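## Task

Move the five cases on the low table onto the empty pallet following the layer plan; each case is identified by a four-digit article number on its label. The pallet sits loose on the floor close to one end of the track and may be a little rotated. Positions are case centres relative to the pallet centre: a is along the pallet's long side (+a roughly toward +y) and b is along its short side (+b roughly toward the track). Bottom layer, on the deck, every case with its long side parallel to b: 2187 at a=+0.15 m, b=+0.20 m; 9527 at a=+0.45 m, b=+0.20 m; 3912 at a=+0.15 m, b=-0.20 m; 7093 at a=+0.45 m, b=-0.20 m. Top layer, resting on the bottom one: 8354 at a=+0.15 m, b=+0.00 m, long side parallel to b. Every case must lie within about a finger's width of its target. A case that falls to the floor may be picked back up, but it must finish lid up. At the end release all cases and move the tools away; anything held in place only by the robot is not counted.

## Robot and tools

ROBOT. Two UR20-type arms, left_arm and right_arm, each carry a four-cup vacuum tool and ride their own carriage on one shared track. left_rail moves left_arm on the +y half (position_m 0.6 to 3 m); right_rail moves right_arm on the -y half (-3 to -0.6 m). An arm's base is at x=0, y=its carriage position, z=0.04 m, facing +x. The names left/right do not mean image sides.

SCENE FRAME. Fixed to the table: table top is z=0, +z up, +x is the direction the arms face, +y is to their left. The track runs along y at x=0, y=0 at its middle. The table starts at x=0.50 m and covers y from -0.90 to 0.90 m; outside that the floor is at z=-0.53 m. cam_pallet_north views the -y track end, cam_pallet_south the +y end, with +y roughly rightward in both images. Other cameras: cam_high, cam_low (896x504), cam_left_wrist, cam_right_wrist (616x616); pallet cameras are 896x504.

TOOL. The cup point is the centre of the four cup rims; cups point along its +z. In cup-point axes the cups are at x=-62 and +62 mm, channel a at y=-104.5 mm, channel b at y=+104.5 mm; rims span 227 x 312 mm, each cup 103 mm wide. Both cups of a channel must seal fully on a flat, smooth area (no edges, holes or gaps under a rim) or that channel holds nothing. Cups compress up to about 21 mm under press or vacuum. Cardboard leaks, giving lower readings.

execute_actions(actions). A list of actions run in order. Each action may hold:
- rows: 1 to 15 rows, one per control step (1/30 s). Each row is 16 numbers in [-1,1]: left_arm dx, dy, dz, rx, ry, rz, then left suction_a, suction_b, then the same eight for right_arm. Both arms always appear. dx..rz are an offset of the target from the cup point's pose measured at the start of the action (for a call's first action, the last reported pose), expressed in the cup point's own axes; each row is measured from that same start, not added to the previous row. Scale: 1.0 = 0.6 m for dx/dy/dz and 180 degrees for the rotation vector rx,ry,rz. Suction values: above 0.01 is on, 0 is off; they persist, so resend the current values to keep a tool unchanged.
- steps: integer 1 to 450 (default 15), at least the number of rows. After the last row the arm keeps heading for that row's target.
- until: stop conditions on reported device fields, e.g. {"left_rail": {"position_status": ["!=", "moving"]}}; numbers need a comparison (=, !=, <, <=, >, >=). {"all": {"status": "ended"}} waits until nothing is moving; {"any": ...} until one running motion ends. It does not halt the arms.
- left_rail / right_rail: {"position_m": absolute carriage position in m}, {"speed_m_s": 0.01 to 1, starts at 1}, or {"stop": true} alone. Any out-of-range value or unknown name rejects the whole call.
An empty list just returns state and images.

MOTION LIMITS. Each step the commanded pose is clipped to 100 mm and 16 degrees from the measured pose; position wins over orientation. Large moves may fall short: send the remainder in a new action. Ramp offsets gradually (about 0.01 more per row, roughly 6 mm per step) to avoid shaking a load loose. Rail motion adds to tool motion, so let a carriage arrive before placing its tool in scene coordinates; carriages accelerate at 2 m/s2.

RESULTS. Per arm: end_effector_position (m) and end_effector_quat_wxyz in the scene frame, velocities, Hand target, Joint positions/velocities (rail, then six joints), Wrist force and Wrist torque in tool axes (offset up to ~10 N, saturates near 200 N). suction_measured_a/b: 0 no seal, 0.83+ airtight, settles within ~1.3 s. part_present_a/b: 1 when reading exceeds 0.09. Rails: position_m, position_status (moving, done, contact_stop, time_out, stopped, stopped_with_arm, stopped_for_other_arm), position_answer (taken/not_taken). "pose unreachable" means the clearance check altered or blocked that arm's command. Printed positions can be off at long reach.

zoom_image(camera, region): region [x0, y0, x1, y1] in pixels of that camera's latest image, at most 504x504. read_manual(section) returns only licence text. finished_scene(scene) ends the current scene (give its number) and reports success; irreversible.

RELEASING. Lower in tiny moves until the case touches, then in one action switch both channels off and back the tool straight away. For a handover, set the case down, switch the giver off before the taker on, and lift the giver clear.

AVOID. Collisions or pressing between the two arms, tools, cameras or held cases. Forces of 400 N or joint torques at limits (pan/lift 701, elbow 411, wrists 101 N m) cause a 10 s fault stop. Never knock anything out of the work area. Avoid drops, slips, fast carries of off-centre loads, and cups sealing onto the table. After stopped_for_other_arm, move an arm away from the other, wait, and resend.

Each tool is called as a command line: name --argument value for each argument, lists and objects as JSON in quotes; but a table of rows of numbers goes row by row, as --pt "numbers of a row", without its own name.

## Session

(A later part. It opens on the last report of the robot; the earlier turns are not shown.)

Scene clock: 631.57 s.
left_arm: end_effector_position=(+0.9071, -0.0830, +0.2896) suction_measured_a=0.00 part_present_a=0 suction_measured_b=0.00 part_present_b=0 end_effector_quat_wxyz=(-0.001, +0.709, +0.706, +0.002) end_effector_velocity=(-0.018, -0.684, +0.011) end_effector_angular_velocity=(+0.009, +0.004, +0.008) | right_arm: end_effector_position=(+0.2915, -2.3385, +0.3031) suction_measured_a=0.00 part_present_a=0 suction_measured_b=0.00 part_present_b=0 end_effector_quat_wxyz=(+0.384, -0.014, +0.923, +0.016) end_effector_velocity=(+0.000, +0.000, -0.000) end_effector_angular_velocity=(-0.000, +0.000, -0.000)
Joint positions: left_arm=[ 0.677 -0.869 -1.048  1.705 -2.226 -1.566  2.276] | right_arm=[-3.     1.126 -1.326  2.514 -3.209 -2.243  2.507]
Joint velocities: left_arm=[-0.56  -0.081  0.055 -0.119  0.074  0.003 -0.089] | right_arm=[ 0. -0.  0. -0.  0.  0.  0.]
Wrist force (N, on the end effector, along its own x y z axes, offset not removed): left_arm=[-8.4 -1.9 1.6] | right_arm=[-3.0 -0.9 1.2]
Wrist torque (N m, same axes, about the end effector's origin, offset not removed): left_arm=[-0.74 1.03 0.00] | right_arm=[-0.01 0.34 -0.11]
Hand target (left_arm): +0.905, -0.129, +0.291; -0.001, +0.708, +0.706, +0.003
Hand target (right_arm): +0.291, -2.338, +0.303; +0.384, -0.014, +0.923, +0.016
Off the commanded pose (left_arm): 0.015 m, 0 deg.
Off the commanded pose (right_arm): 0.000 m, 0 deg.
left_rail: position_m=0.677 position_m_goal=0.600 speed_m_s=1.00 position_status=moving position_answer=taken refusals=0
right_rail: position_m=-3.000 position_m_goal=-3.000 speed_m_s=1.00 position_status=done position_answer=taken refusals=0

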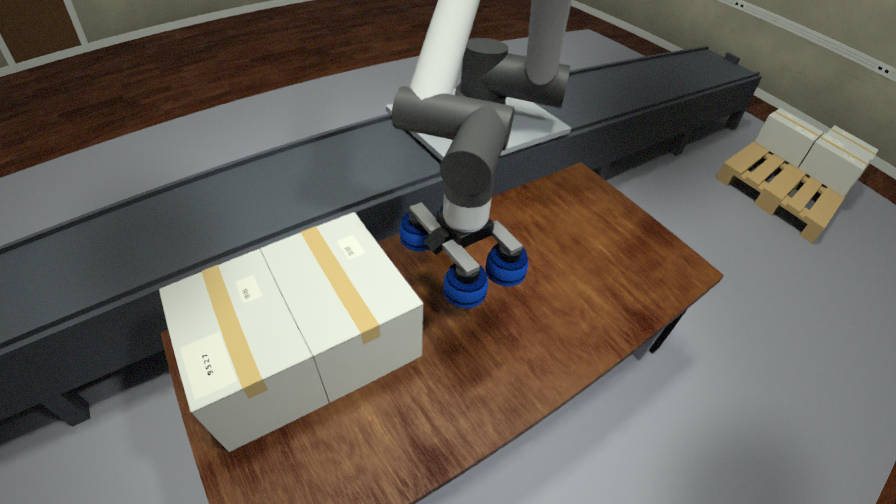

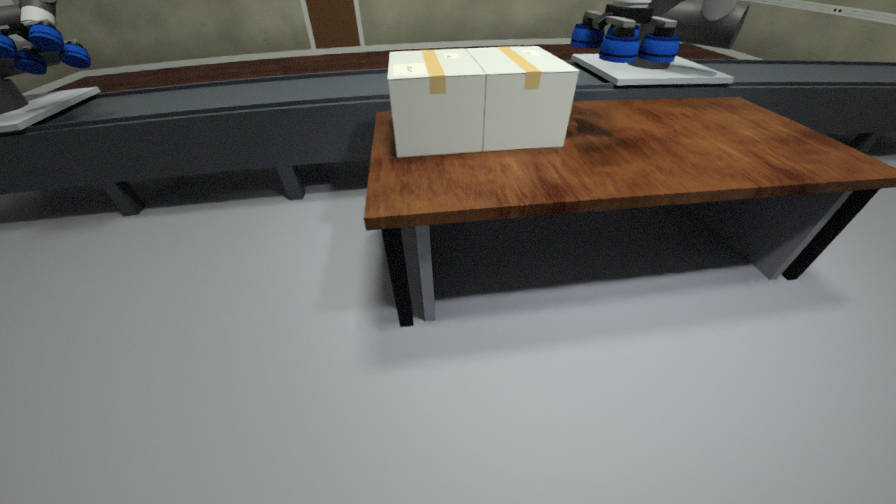

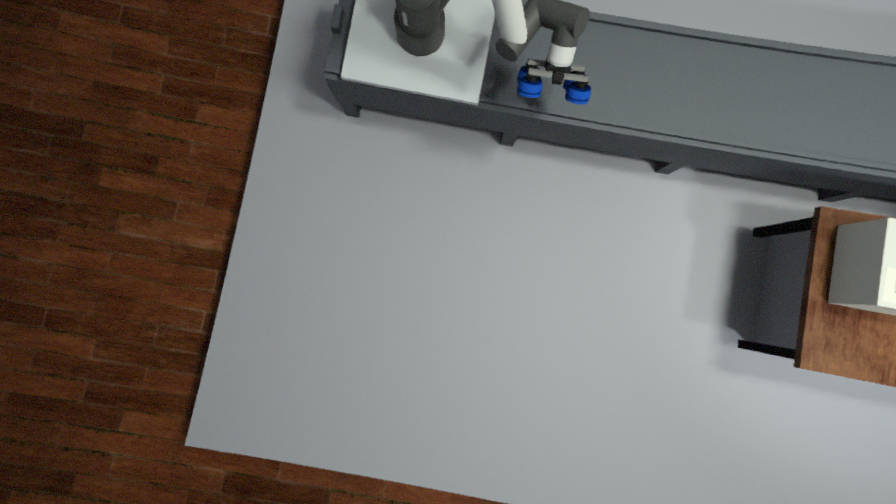

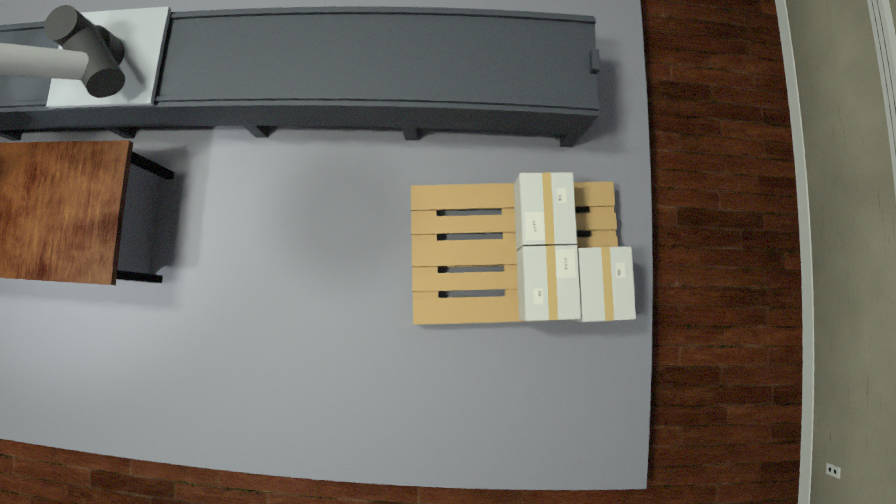

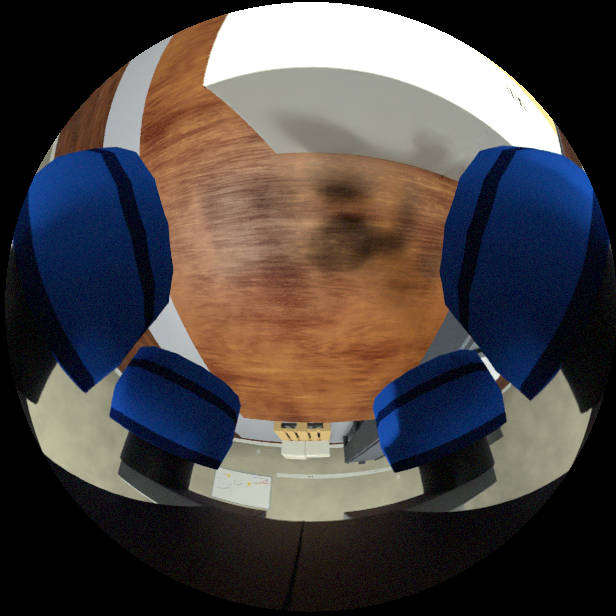

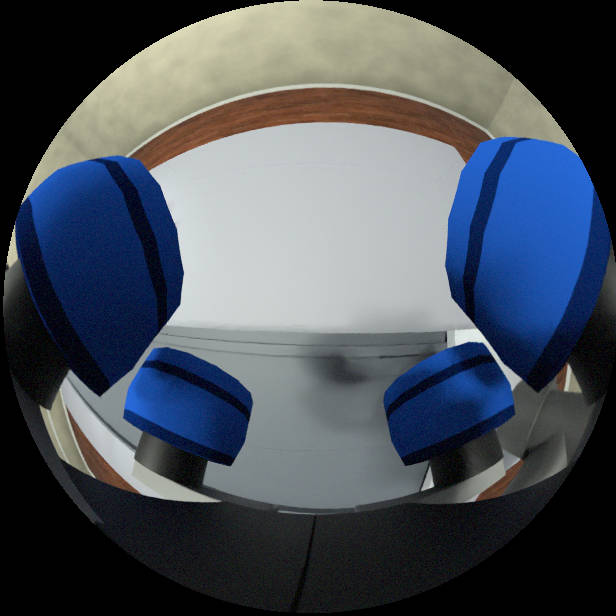

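execute_actions --actions '[]'

Scene clock: 638.60 s.
left_arm: end_effector_position=(+0.9053, -0.1754, +0.2910) suction_measured_a=0.00 part_present_a=0 suction_measured_b=0.00 part_present_b=0 end_effector_quat_wxyz=(-0.001, +0.708, +0.706, +0.003) end_effector_velocity=(+0.000, +0.000, +0.000) end_effector_angular_velocity=(-0.000, -0.000, +0.000) | right_arm: end_effector_position=(+0.2915, -2.3385, +0.3031) suction_measured_a=0.00 part_present_a=0 suction_measured_b=0.00 part_present_b=0 end_effector_quat_wxyz=(+0.384, -0.014, +0.923, +0.016) end_effector_velocity=(-0.000, -0.000, +0.000) end_effector_angular_velocity=(+0.000, -0.000, +0.000)
Joint positions: left_arm=[ 0.6   -0.879 -1.041  1.69  -2.217 -1.566  2.266] | right_arm=[-3.     1.126 -1.326  2.514 -3.209 -2.243  2.507]
Joint velocities: left_arm=[ 0.  0. -0.  0. -0.  0. -0.] | right_arm=[ 0.  0. -0.  0.  0. -0. -0.]
Wrist force (N, on the end effector, along its own x y z axes, offset not removed): left_arm=[4.8 0.1 0.4] | right_arm=[-4.1 -2.8 -1.1]
Wrist torque (N m, same axes, about the end effector's origin, offset not removed): left_arm=[-0.68 -0.43 -0.15] | right_arm=[-0.21 0.44 -0.08]
Hand target (left_arm): +0.905, -0.175, +0.291; -0.001, +0.708, +0.706, +0.003
Hand target (right_arm): +0.291, -2.338, +0.303; +0.384, -0.014, +0.923, +0.016
Off the commanded pose (left_arm): 0.001 m, 0 deg.
Off the commanded pose (right_arm): 0.000 m, 0 deg.
left_rail: position_m=0.600 position_m_goal=0.600 speed_m_s=1.00 position_status=done position_answer=taken refusals=0
right_rail: position_m=-3.000 position_m_goal=-3.000 speed_m_s=1.00 position_status=done position_answer=taken refusals=0

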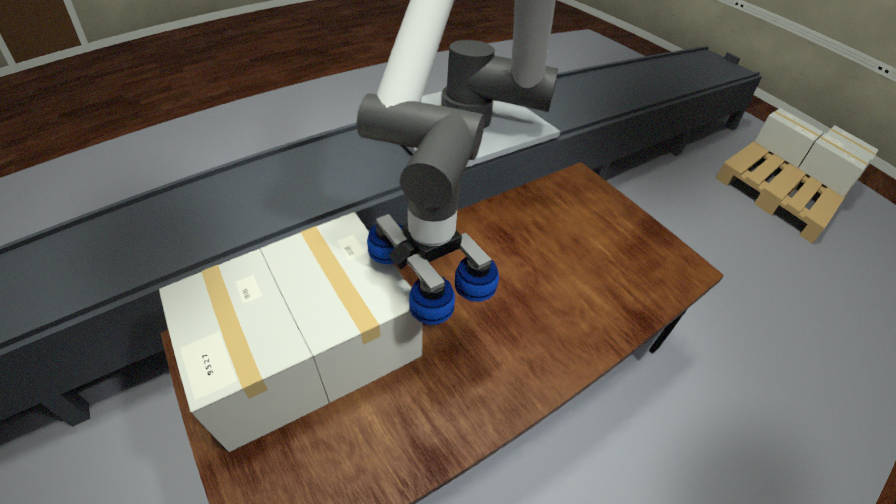

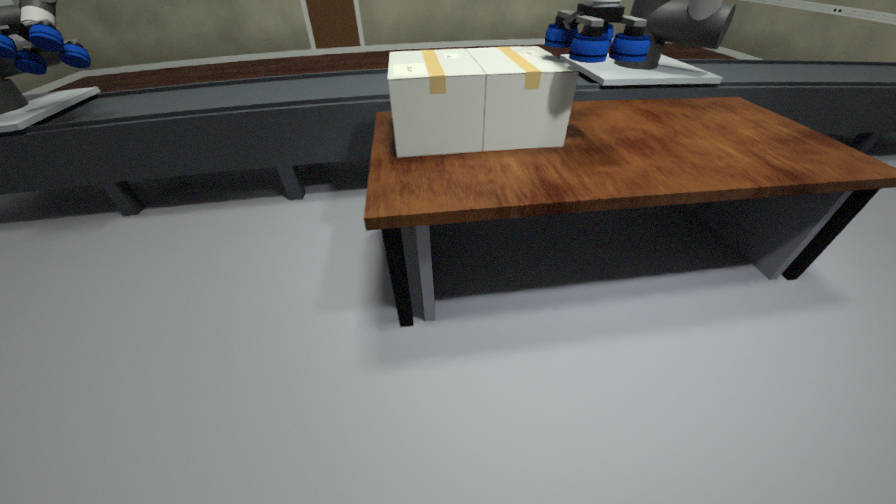

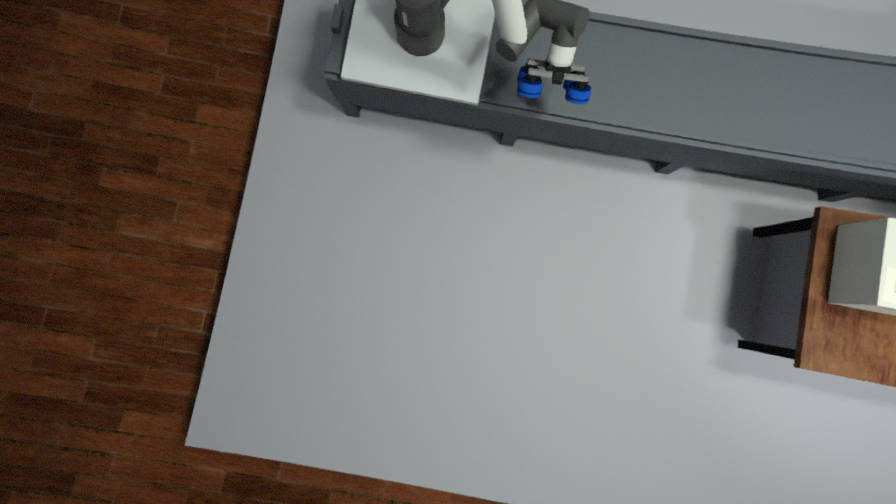

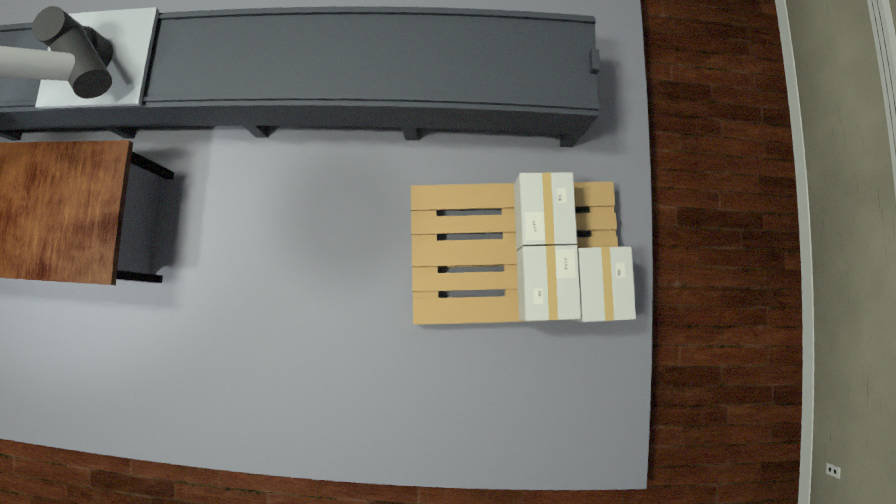

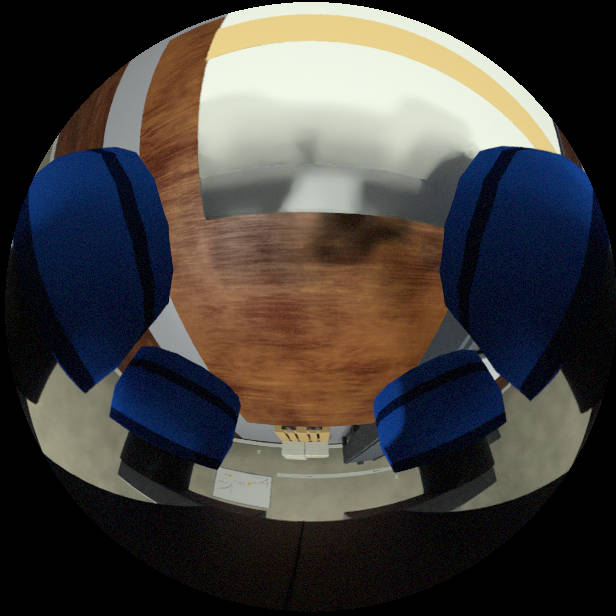

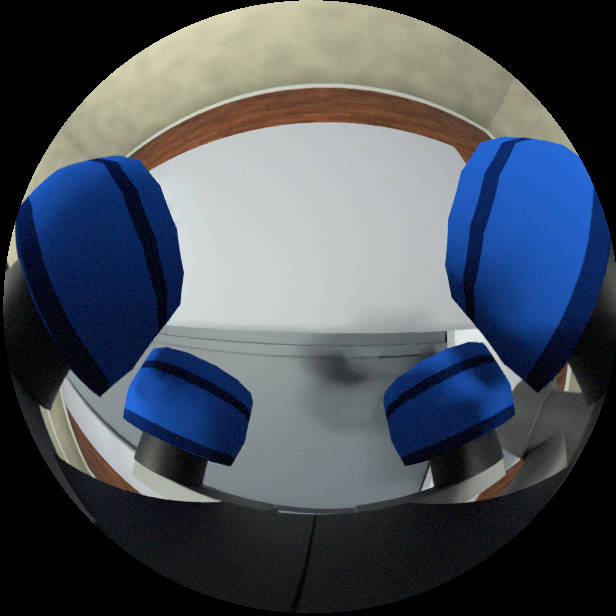

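execute_actions --actions '[{"rows": [ [-0.004,-0.001,0,0,0,0,0,0,0,0,0,0,0,0,0,0], [-0.012,-0.003,0,0,0,0,0,0,0,0,0,0,0,0,0,0], [-0.024,-0.006,0,0,0,0,0,0,0,0,0,0,0,0,0,0], [-0.040,-0.009,0,0,0,0,0,0,0,0,0,0,0,0,0,0], [-0.060,-0.014,0,0,0,0,0,0,0,0,0,0,0,0,0,0], [-0.084,-0.019,0,0,0,0,0,0,0,0,0,0,0,0,0,0], [-0.110,-0.025,0,0,0,0,0,0,0,0,0,0,0,0,0,0], [-0.866,-0.2005,0,0,0,0,0,0,0,0,0,0,0,0,0,0] ], "steps": 42}]'

Scene clock: 645.20 s.
left_arm: end_effector_position=(+0.7800, -0.6730, +0.2875) suction_measured_a=0.00 part_present_a=0 suction_measured_b=0.00 part_present_b=0 end_effector_quat_wxyz=(+0.001, +0.708, +0.706, +0.002) end_effector_velocity=(+0.009, -0.158, +0.001) end_effector_angular_velocity=(+0.015, +0.007, +0.005) | right_arm: end_effector_position=(+0.2915, -2.3385, +0.3031) suction_measured_a=0.00 part_present_a=0 suction_measured_b=0.00 part_present_b=0 end_effector_quat_wxyz=(+0.384, -0.014, +0.923, +0.016) end_effector_velocity=(-0.000, -0.000, -0.000) end_effector_angular_velocity=(+0.000, +0.000, -0.000)
Joint positions: left_arm=[ 0.6   -1.157 -0.727  1.111 -1.956 -1.566  1.988] | right_arm=[-3.     1.126 -1.326  2.514 -3.209 -2.243  2.507]
Joint velocities: left_arm=[ 0.    -0.037  0.173 -0.344  0.187  0.    -0.042] | right_arm=[ 0.  0. -0.  0.  0.  0.  0.]
Wrist force (N, on the end effector, along its own x y z axes, offset not removed): left_arm=[-1.5 -1.1 -0.3] | right_arm=[-2.9 -2.2 -2.8]
Wrist torque (N m, same axes, about the end effector's origin, offset not removed): left_arm=[-0.72 0.24 -0.06] | right_arm=[-0.15 0.37 -0.08]
Hand target (left_arm): +0.782, -0.693, +0.288; -0.000, +0.708, +0.706, +0.003
Hand target (right_arm): +0.291, -2.338, +0.303; +0.384, -0.014, +0.923, +0.016
Off the commanded pose (left_arm): 0.022 m, 0 deg.
Off the commanded pose (right_arm): 0.000 m, 0 deg.
left_rail: position_m=0.600 position_m_goal=0.600 speed_m_s=1.00 position_status=done position_answer=taken refusals=0
right_rail: position_m=-3.000 position_m_goal=-3.000 speed_m_s=1.00 position_status=done position_answer=taken refusals=0

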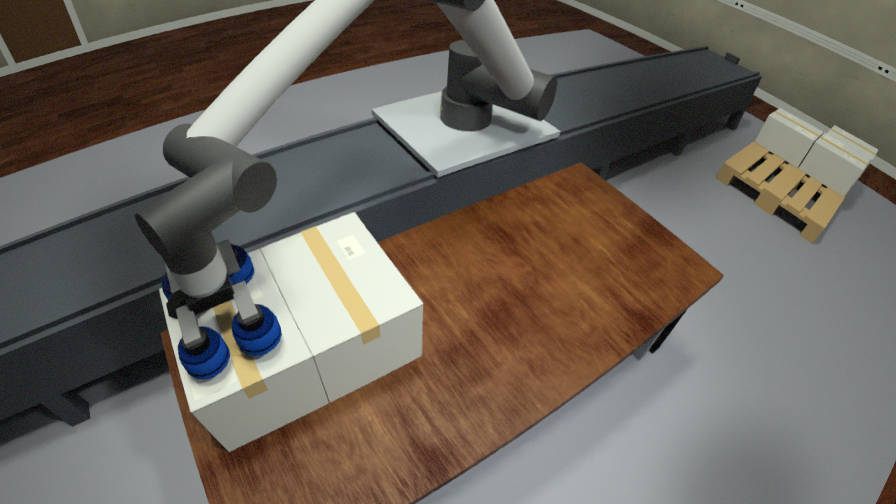

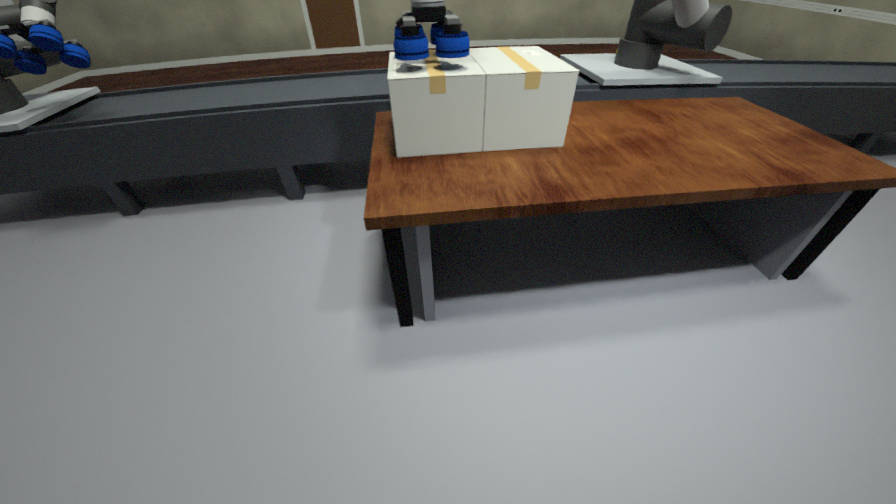

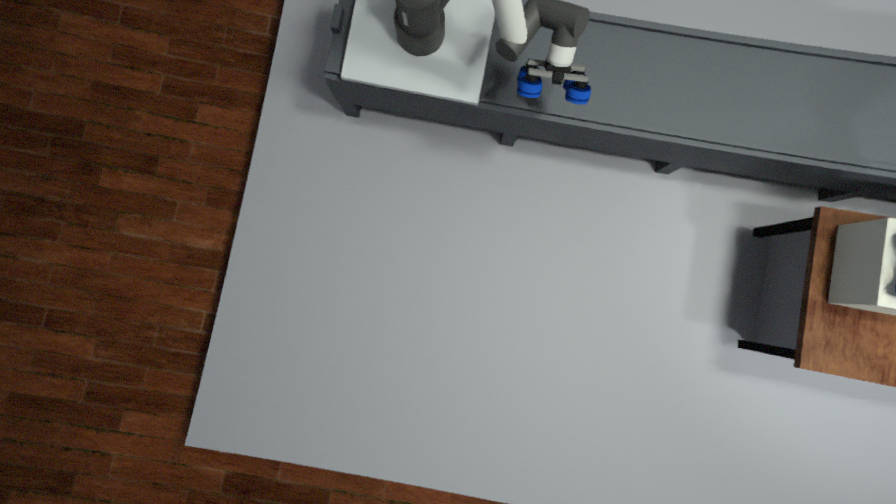

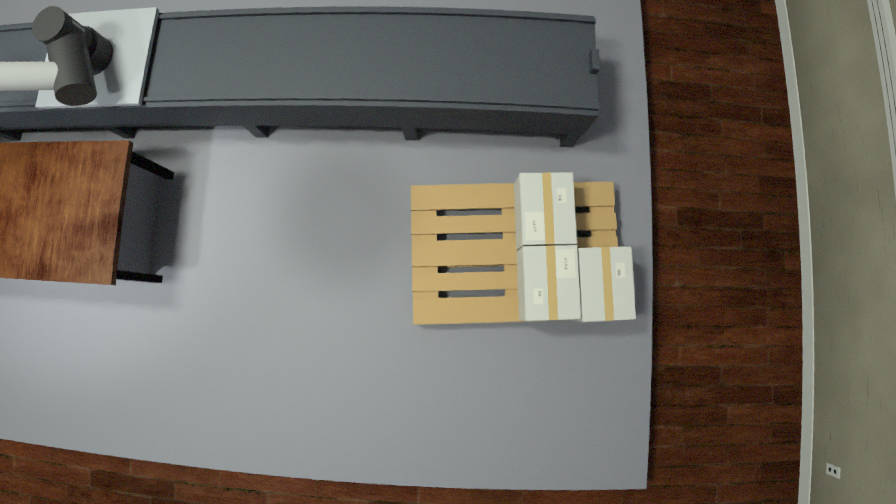

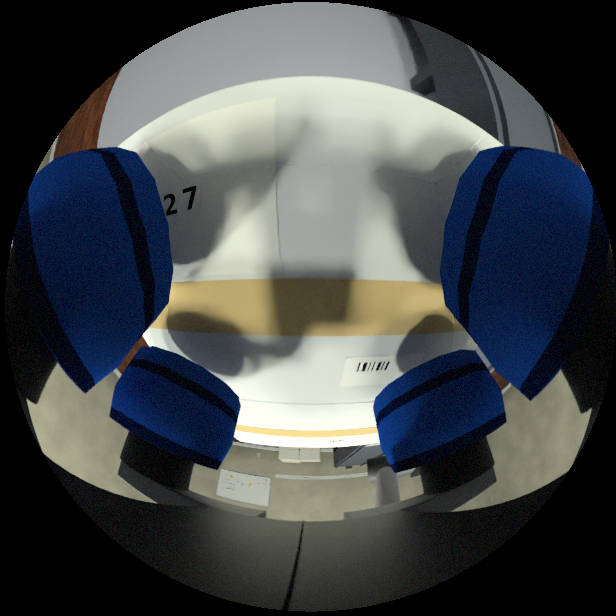

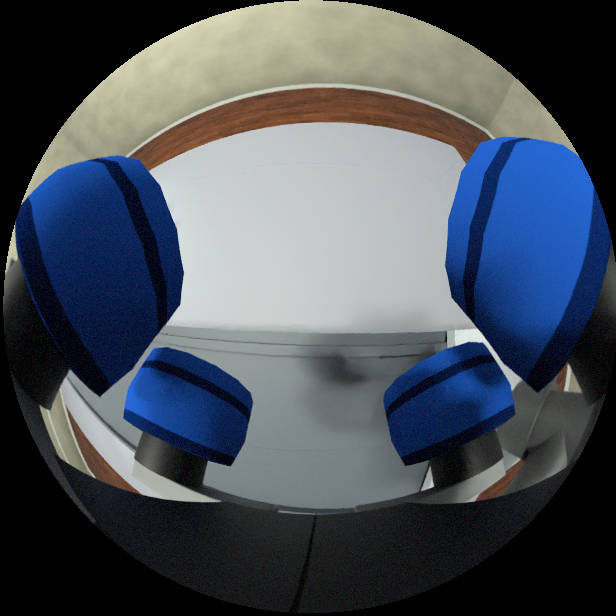

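execute_actions --actions '[]'

Scene clock: 646.60 s.
left_arm: end_effector_position=(+0.7817, -0.6927, +0.2876) suction_measured_a=0.00 part_present_a=0 suction_measured_b=0.00 part_present_b=0 end_effector_quat_wxyz=(-0.000, +0.708, +0.706, +0.003) end_effector_velocity=(-0.000, -0.000, -0.000) end_effector_angular_velocity=(+0.000, +0.000, -0.000) | right_arm: end_effector_position=(+0.2915, -2.3385, +0.3031) suction_measured_a=0.00 part_present_a=0 suction_measured_b=0.00 part_present_b=0 end_effector_quat_wxyz=(+0.384, -0.014, +0.923, +0.016) end_effector_velocity=(+0.000, +0.000, +0.000) end_effector_angular_velocity=(-0.000, -0.000, +0.000)
Joint positions: left_arm=[ 0.6   -1.161 -0.704  1.066 -1.93  -1.566  1.983] | right_arm=[-3.     1.126 -1.326  2.514 -3.209 -2.243  2.507]
Joint velocities: left_arm=[ 0. -0.  0. -0.  0.  0. -0.] | right_arm=[ 0. -0. -0. -0. -0. -0. -0.]
Wrist force (N, on the end effector, along its own x y z axes, offset not removed): left_arm=[3.2 0.2 1.7] | right_arm=[-3.0 -1.6 -1.5]
Wrist torque (N m, same axes, about the end effector's origin, offset not removed): left_arm=[-0.63 -0.23 -0.06] | right_arm=[-0.15 0.38 -0.10]
Hand target (left_arm): +0.782, -0.693, +0.288; -0.000, +0.708, +0.706, +0.003
Hand target (right_arm): +0.291, -2.338, +0.303; +0.384, -0.014, +0.923, +0.016
Off the commanded pose (left_arm): 0.003 m, 0 deg.
Off the commanded pose (right_arm): 0.000 m, 0 deg.
left_rail: position_m=0.600 position_m_goal=0.600 speed_m_s=1.00 position_status=done position_answer=taken refusals=0
right_rail: position_m=-3.000 position_m_goal=-3.000 speed_m_s=1.00 position_status=done position_answer=taken refusals=0

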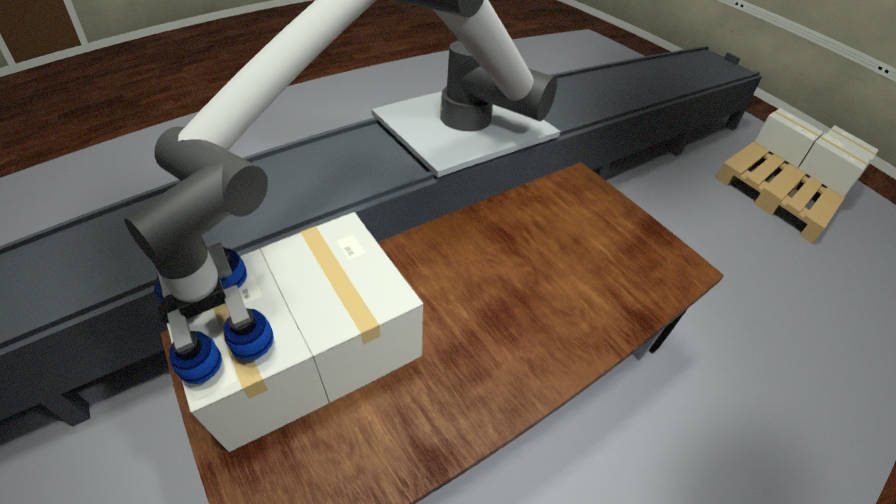

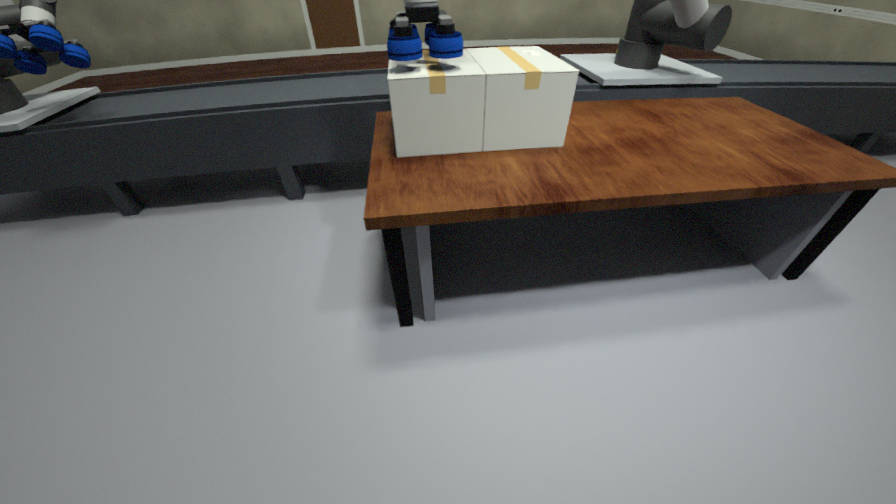

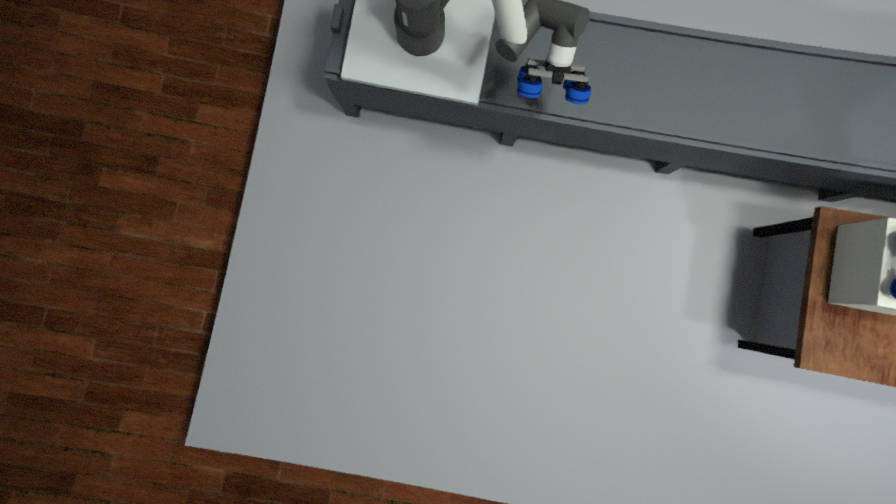

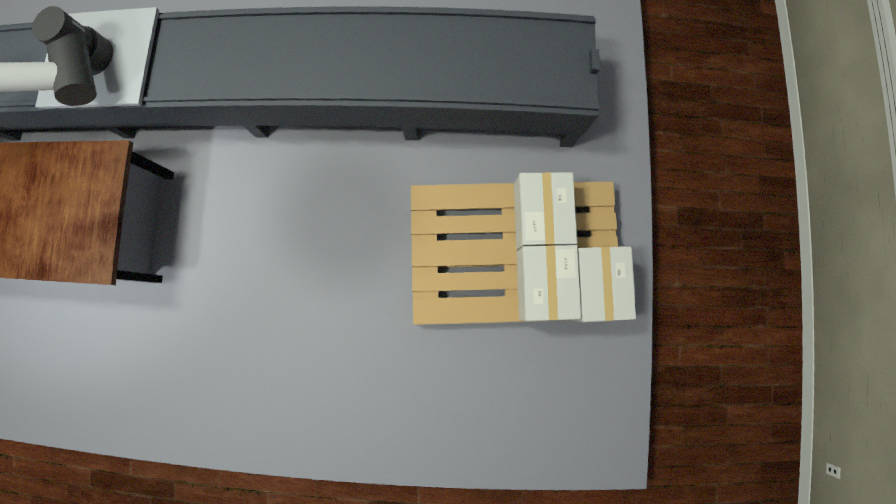

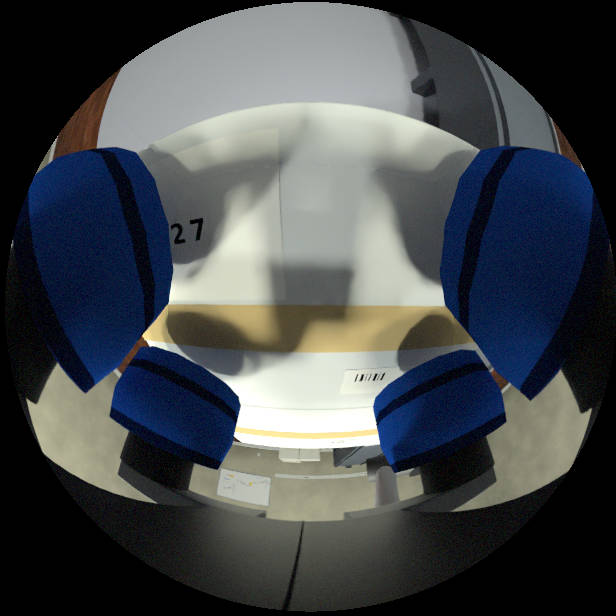

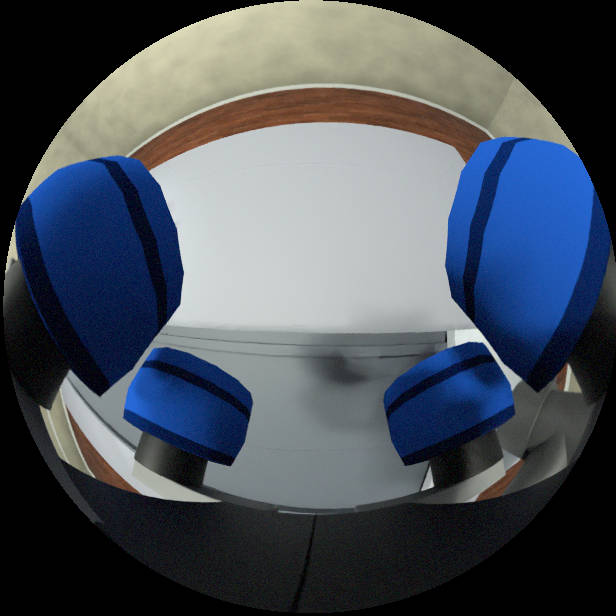

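zoom_image --camera "cam_left_wrist" --region '[100, 60, 520, 400]'

zoom_image --camera "cam_high" --region '[130, 190, 450, 460]'

Region (100, 60, 520, 400) of cam_left_wrist's 616x616 image, scaled by 1.200, with more detail than that image has; it fills the top 408 rows of this view, and the rest is white.

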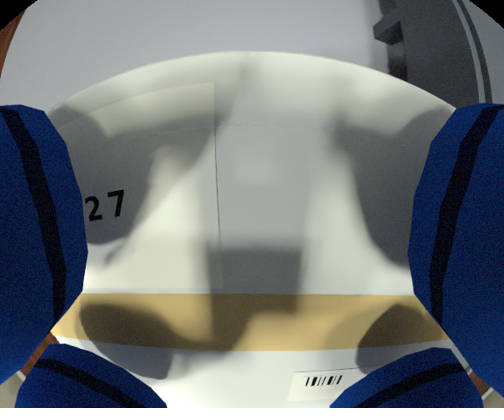

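Region (130, 190, 450, 460) of cam_high's 896x504 image, scaled by 1.575, with more detail than that image has; it fills the top 425 rows of this view, and the rest is white.

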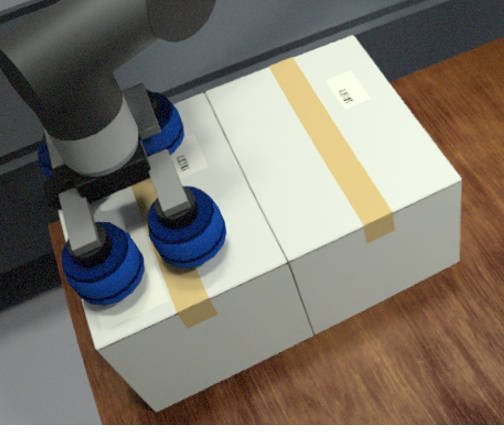

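execute_actions --actions '[{"rows": [ [0.006,0,0.000,0,0,0,0,0,0,0,0,0,0,0,0,0], [0.014,0,0.002,0,0,0,0,0,0,0,0,0,0,0,0,0], [0.024,0,0.006,0,0,0,0,0,0,0,0,0,0,0,0,0], [0.034,0,0.012,0,0,0,0,0,0,0,0,0,0,0,0,0], [0.042,0,0.020,0,0,0,0,0,0,0,0,0,0,0,0,0], [0.045,0,0.028,0,0,0,0,0,0,0,0,0,0,0,0,0], [0.045,0,0.036,0,0,0,0,0,0,0,0,0,0,0,0,0], [0.045,0,0.044,0,0,0,1,1,0,0,0,0,0,0,0,0], [0.045,0,0.050,0,0,0,1,1,0,0,0,0,0,0,0,0], [0.045,0,0.055,0,0,0,1,1,0,0,0,0,0,0,0,0], [0.045,0,0.060,0,0,0,1,1,0,0,0,0,0,0,0,0], [0.045,0,0.064,0,0,0,1,1,0,0,0,0,0,0,0,0], [0.045,0,0.0677,0,0,0,1,1,0,0,0,0,0,0,0,0] ], "steps": 26}]'

Scene clock: 676.33 s.
left_arm: end_effector_position=(+0.7821, -0.6658, +0.2481) suction_measured_a=0.84 part_present_a=1 suction_measured_b=0.84 part_present_b=1 end_effector_quat_wxyz=(-0.000, +0.708, +0.706, +0.002) end_effector_velocity=(-0.001, +0.001, -0.006) end_effector_angular_velocity=(+0.002, +0.001, +0.000) | right_arm: end_effector_position=(+0.2915, -2.3385, +0.3031) suction_measured_a=0.00 part_present_a=0 suction_measured_b=0.00 part_present_b=0 end_effector_quat_wxyz=(+0.384, -0.014, +0.923, +0.016) end_effector_velocity=(-0.000, -0.000, +0.000) end_effector_angular_velocity=(+0.000, -0.000, -0.000)
Joint positions: left_arm=[ 0.6   -1.154 -0.712  1.14  -1.997 -1.566  1.991] | right_arm=[-3.     1.126 -1.326  2.514 -3.209 -2.243  2.507]
Joint velocities: left_arm=[ 0.    -0.     0.002  0.004 -0.004 -0.    -0.   ] | right_arm=[ 0.  0. -0.  0. -0. -0.  0.]
Wrist force (N, on the end effector, along its own x y z axes, offset not removed): left_arm=[-8.0 4.4 -19.3] | right_arm=[-2.9 -2.9 -2.3]
Wrist torque (N m, same axes, about the end effector's origin, offset not removed): left_arm=[-4.85 -2.06 0.44] | right_arm=[-0.34 0.41 -0.15]
Hand target (left_arm): +0.782, -0.666, +0.247; -0.000, +0.708, +0.706, +0.003
Hand target (right_arm): +0.291, -2.338, +0.303; +0.384, -0.014, +0.923, +0.016
Off the commanded pose (left_arm): 0.001 m, 0 deg.
Off the commanded pose (right_arm): 0.000 m, 0 deg.
left_rail: position_m=0.600 position_m_goal=0.600 speed_m_s=1.00 position_status=done position_answer=taken refusals=0
right_rail: position_m=-3.000 position_m_goal=-3.000 speed_m_s=1.00 position_status=done position_answer=taken refusals=0

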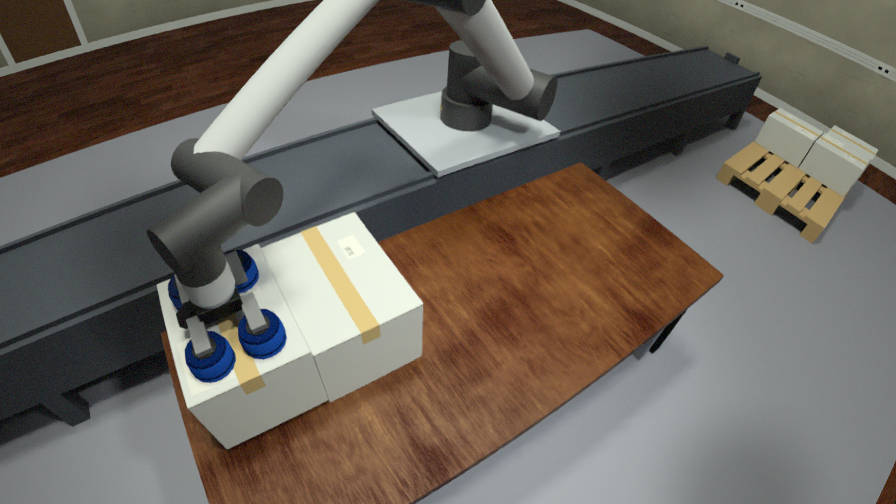

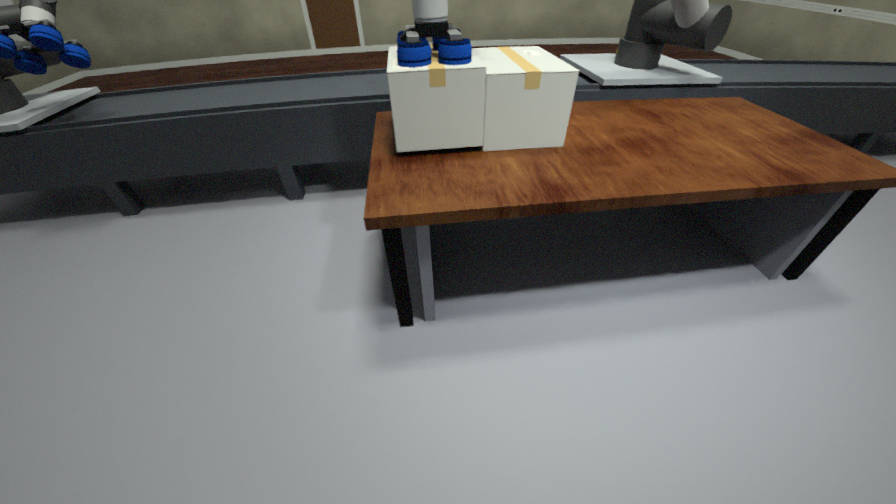

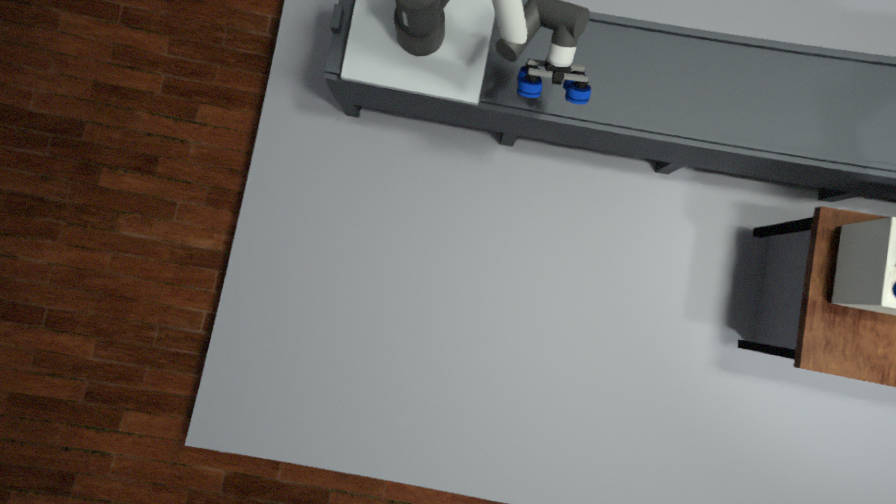

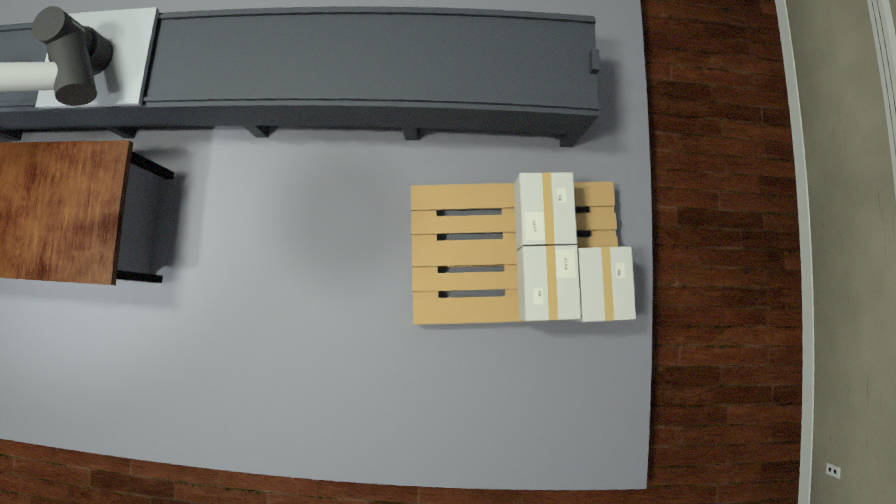

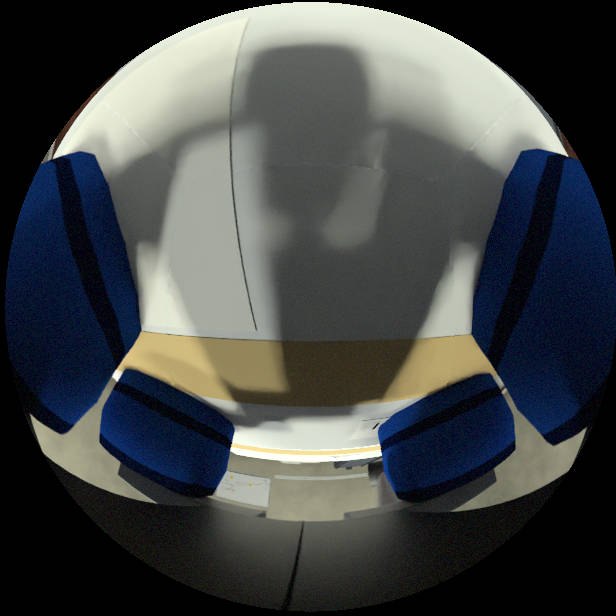

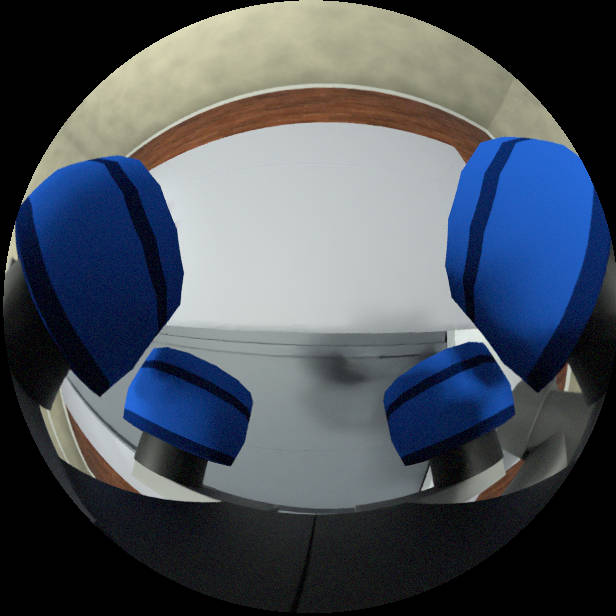

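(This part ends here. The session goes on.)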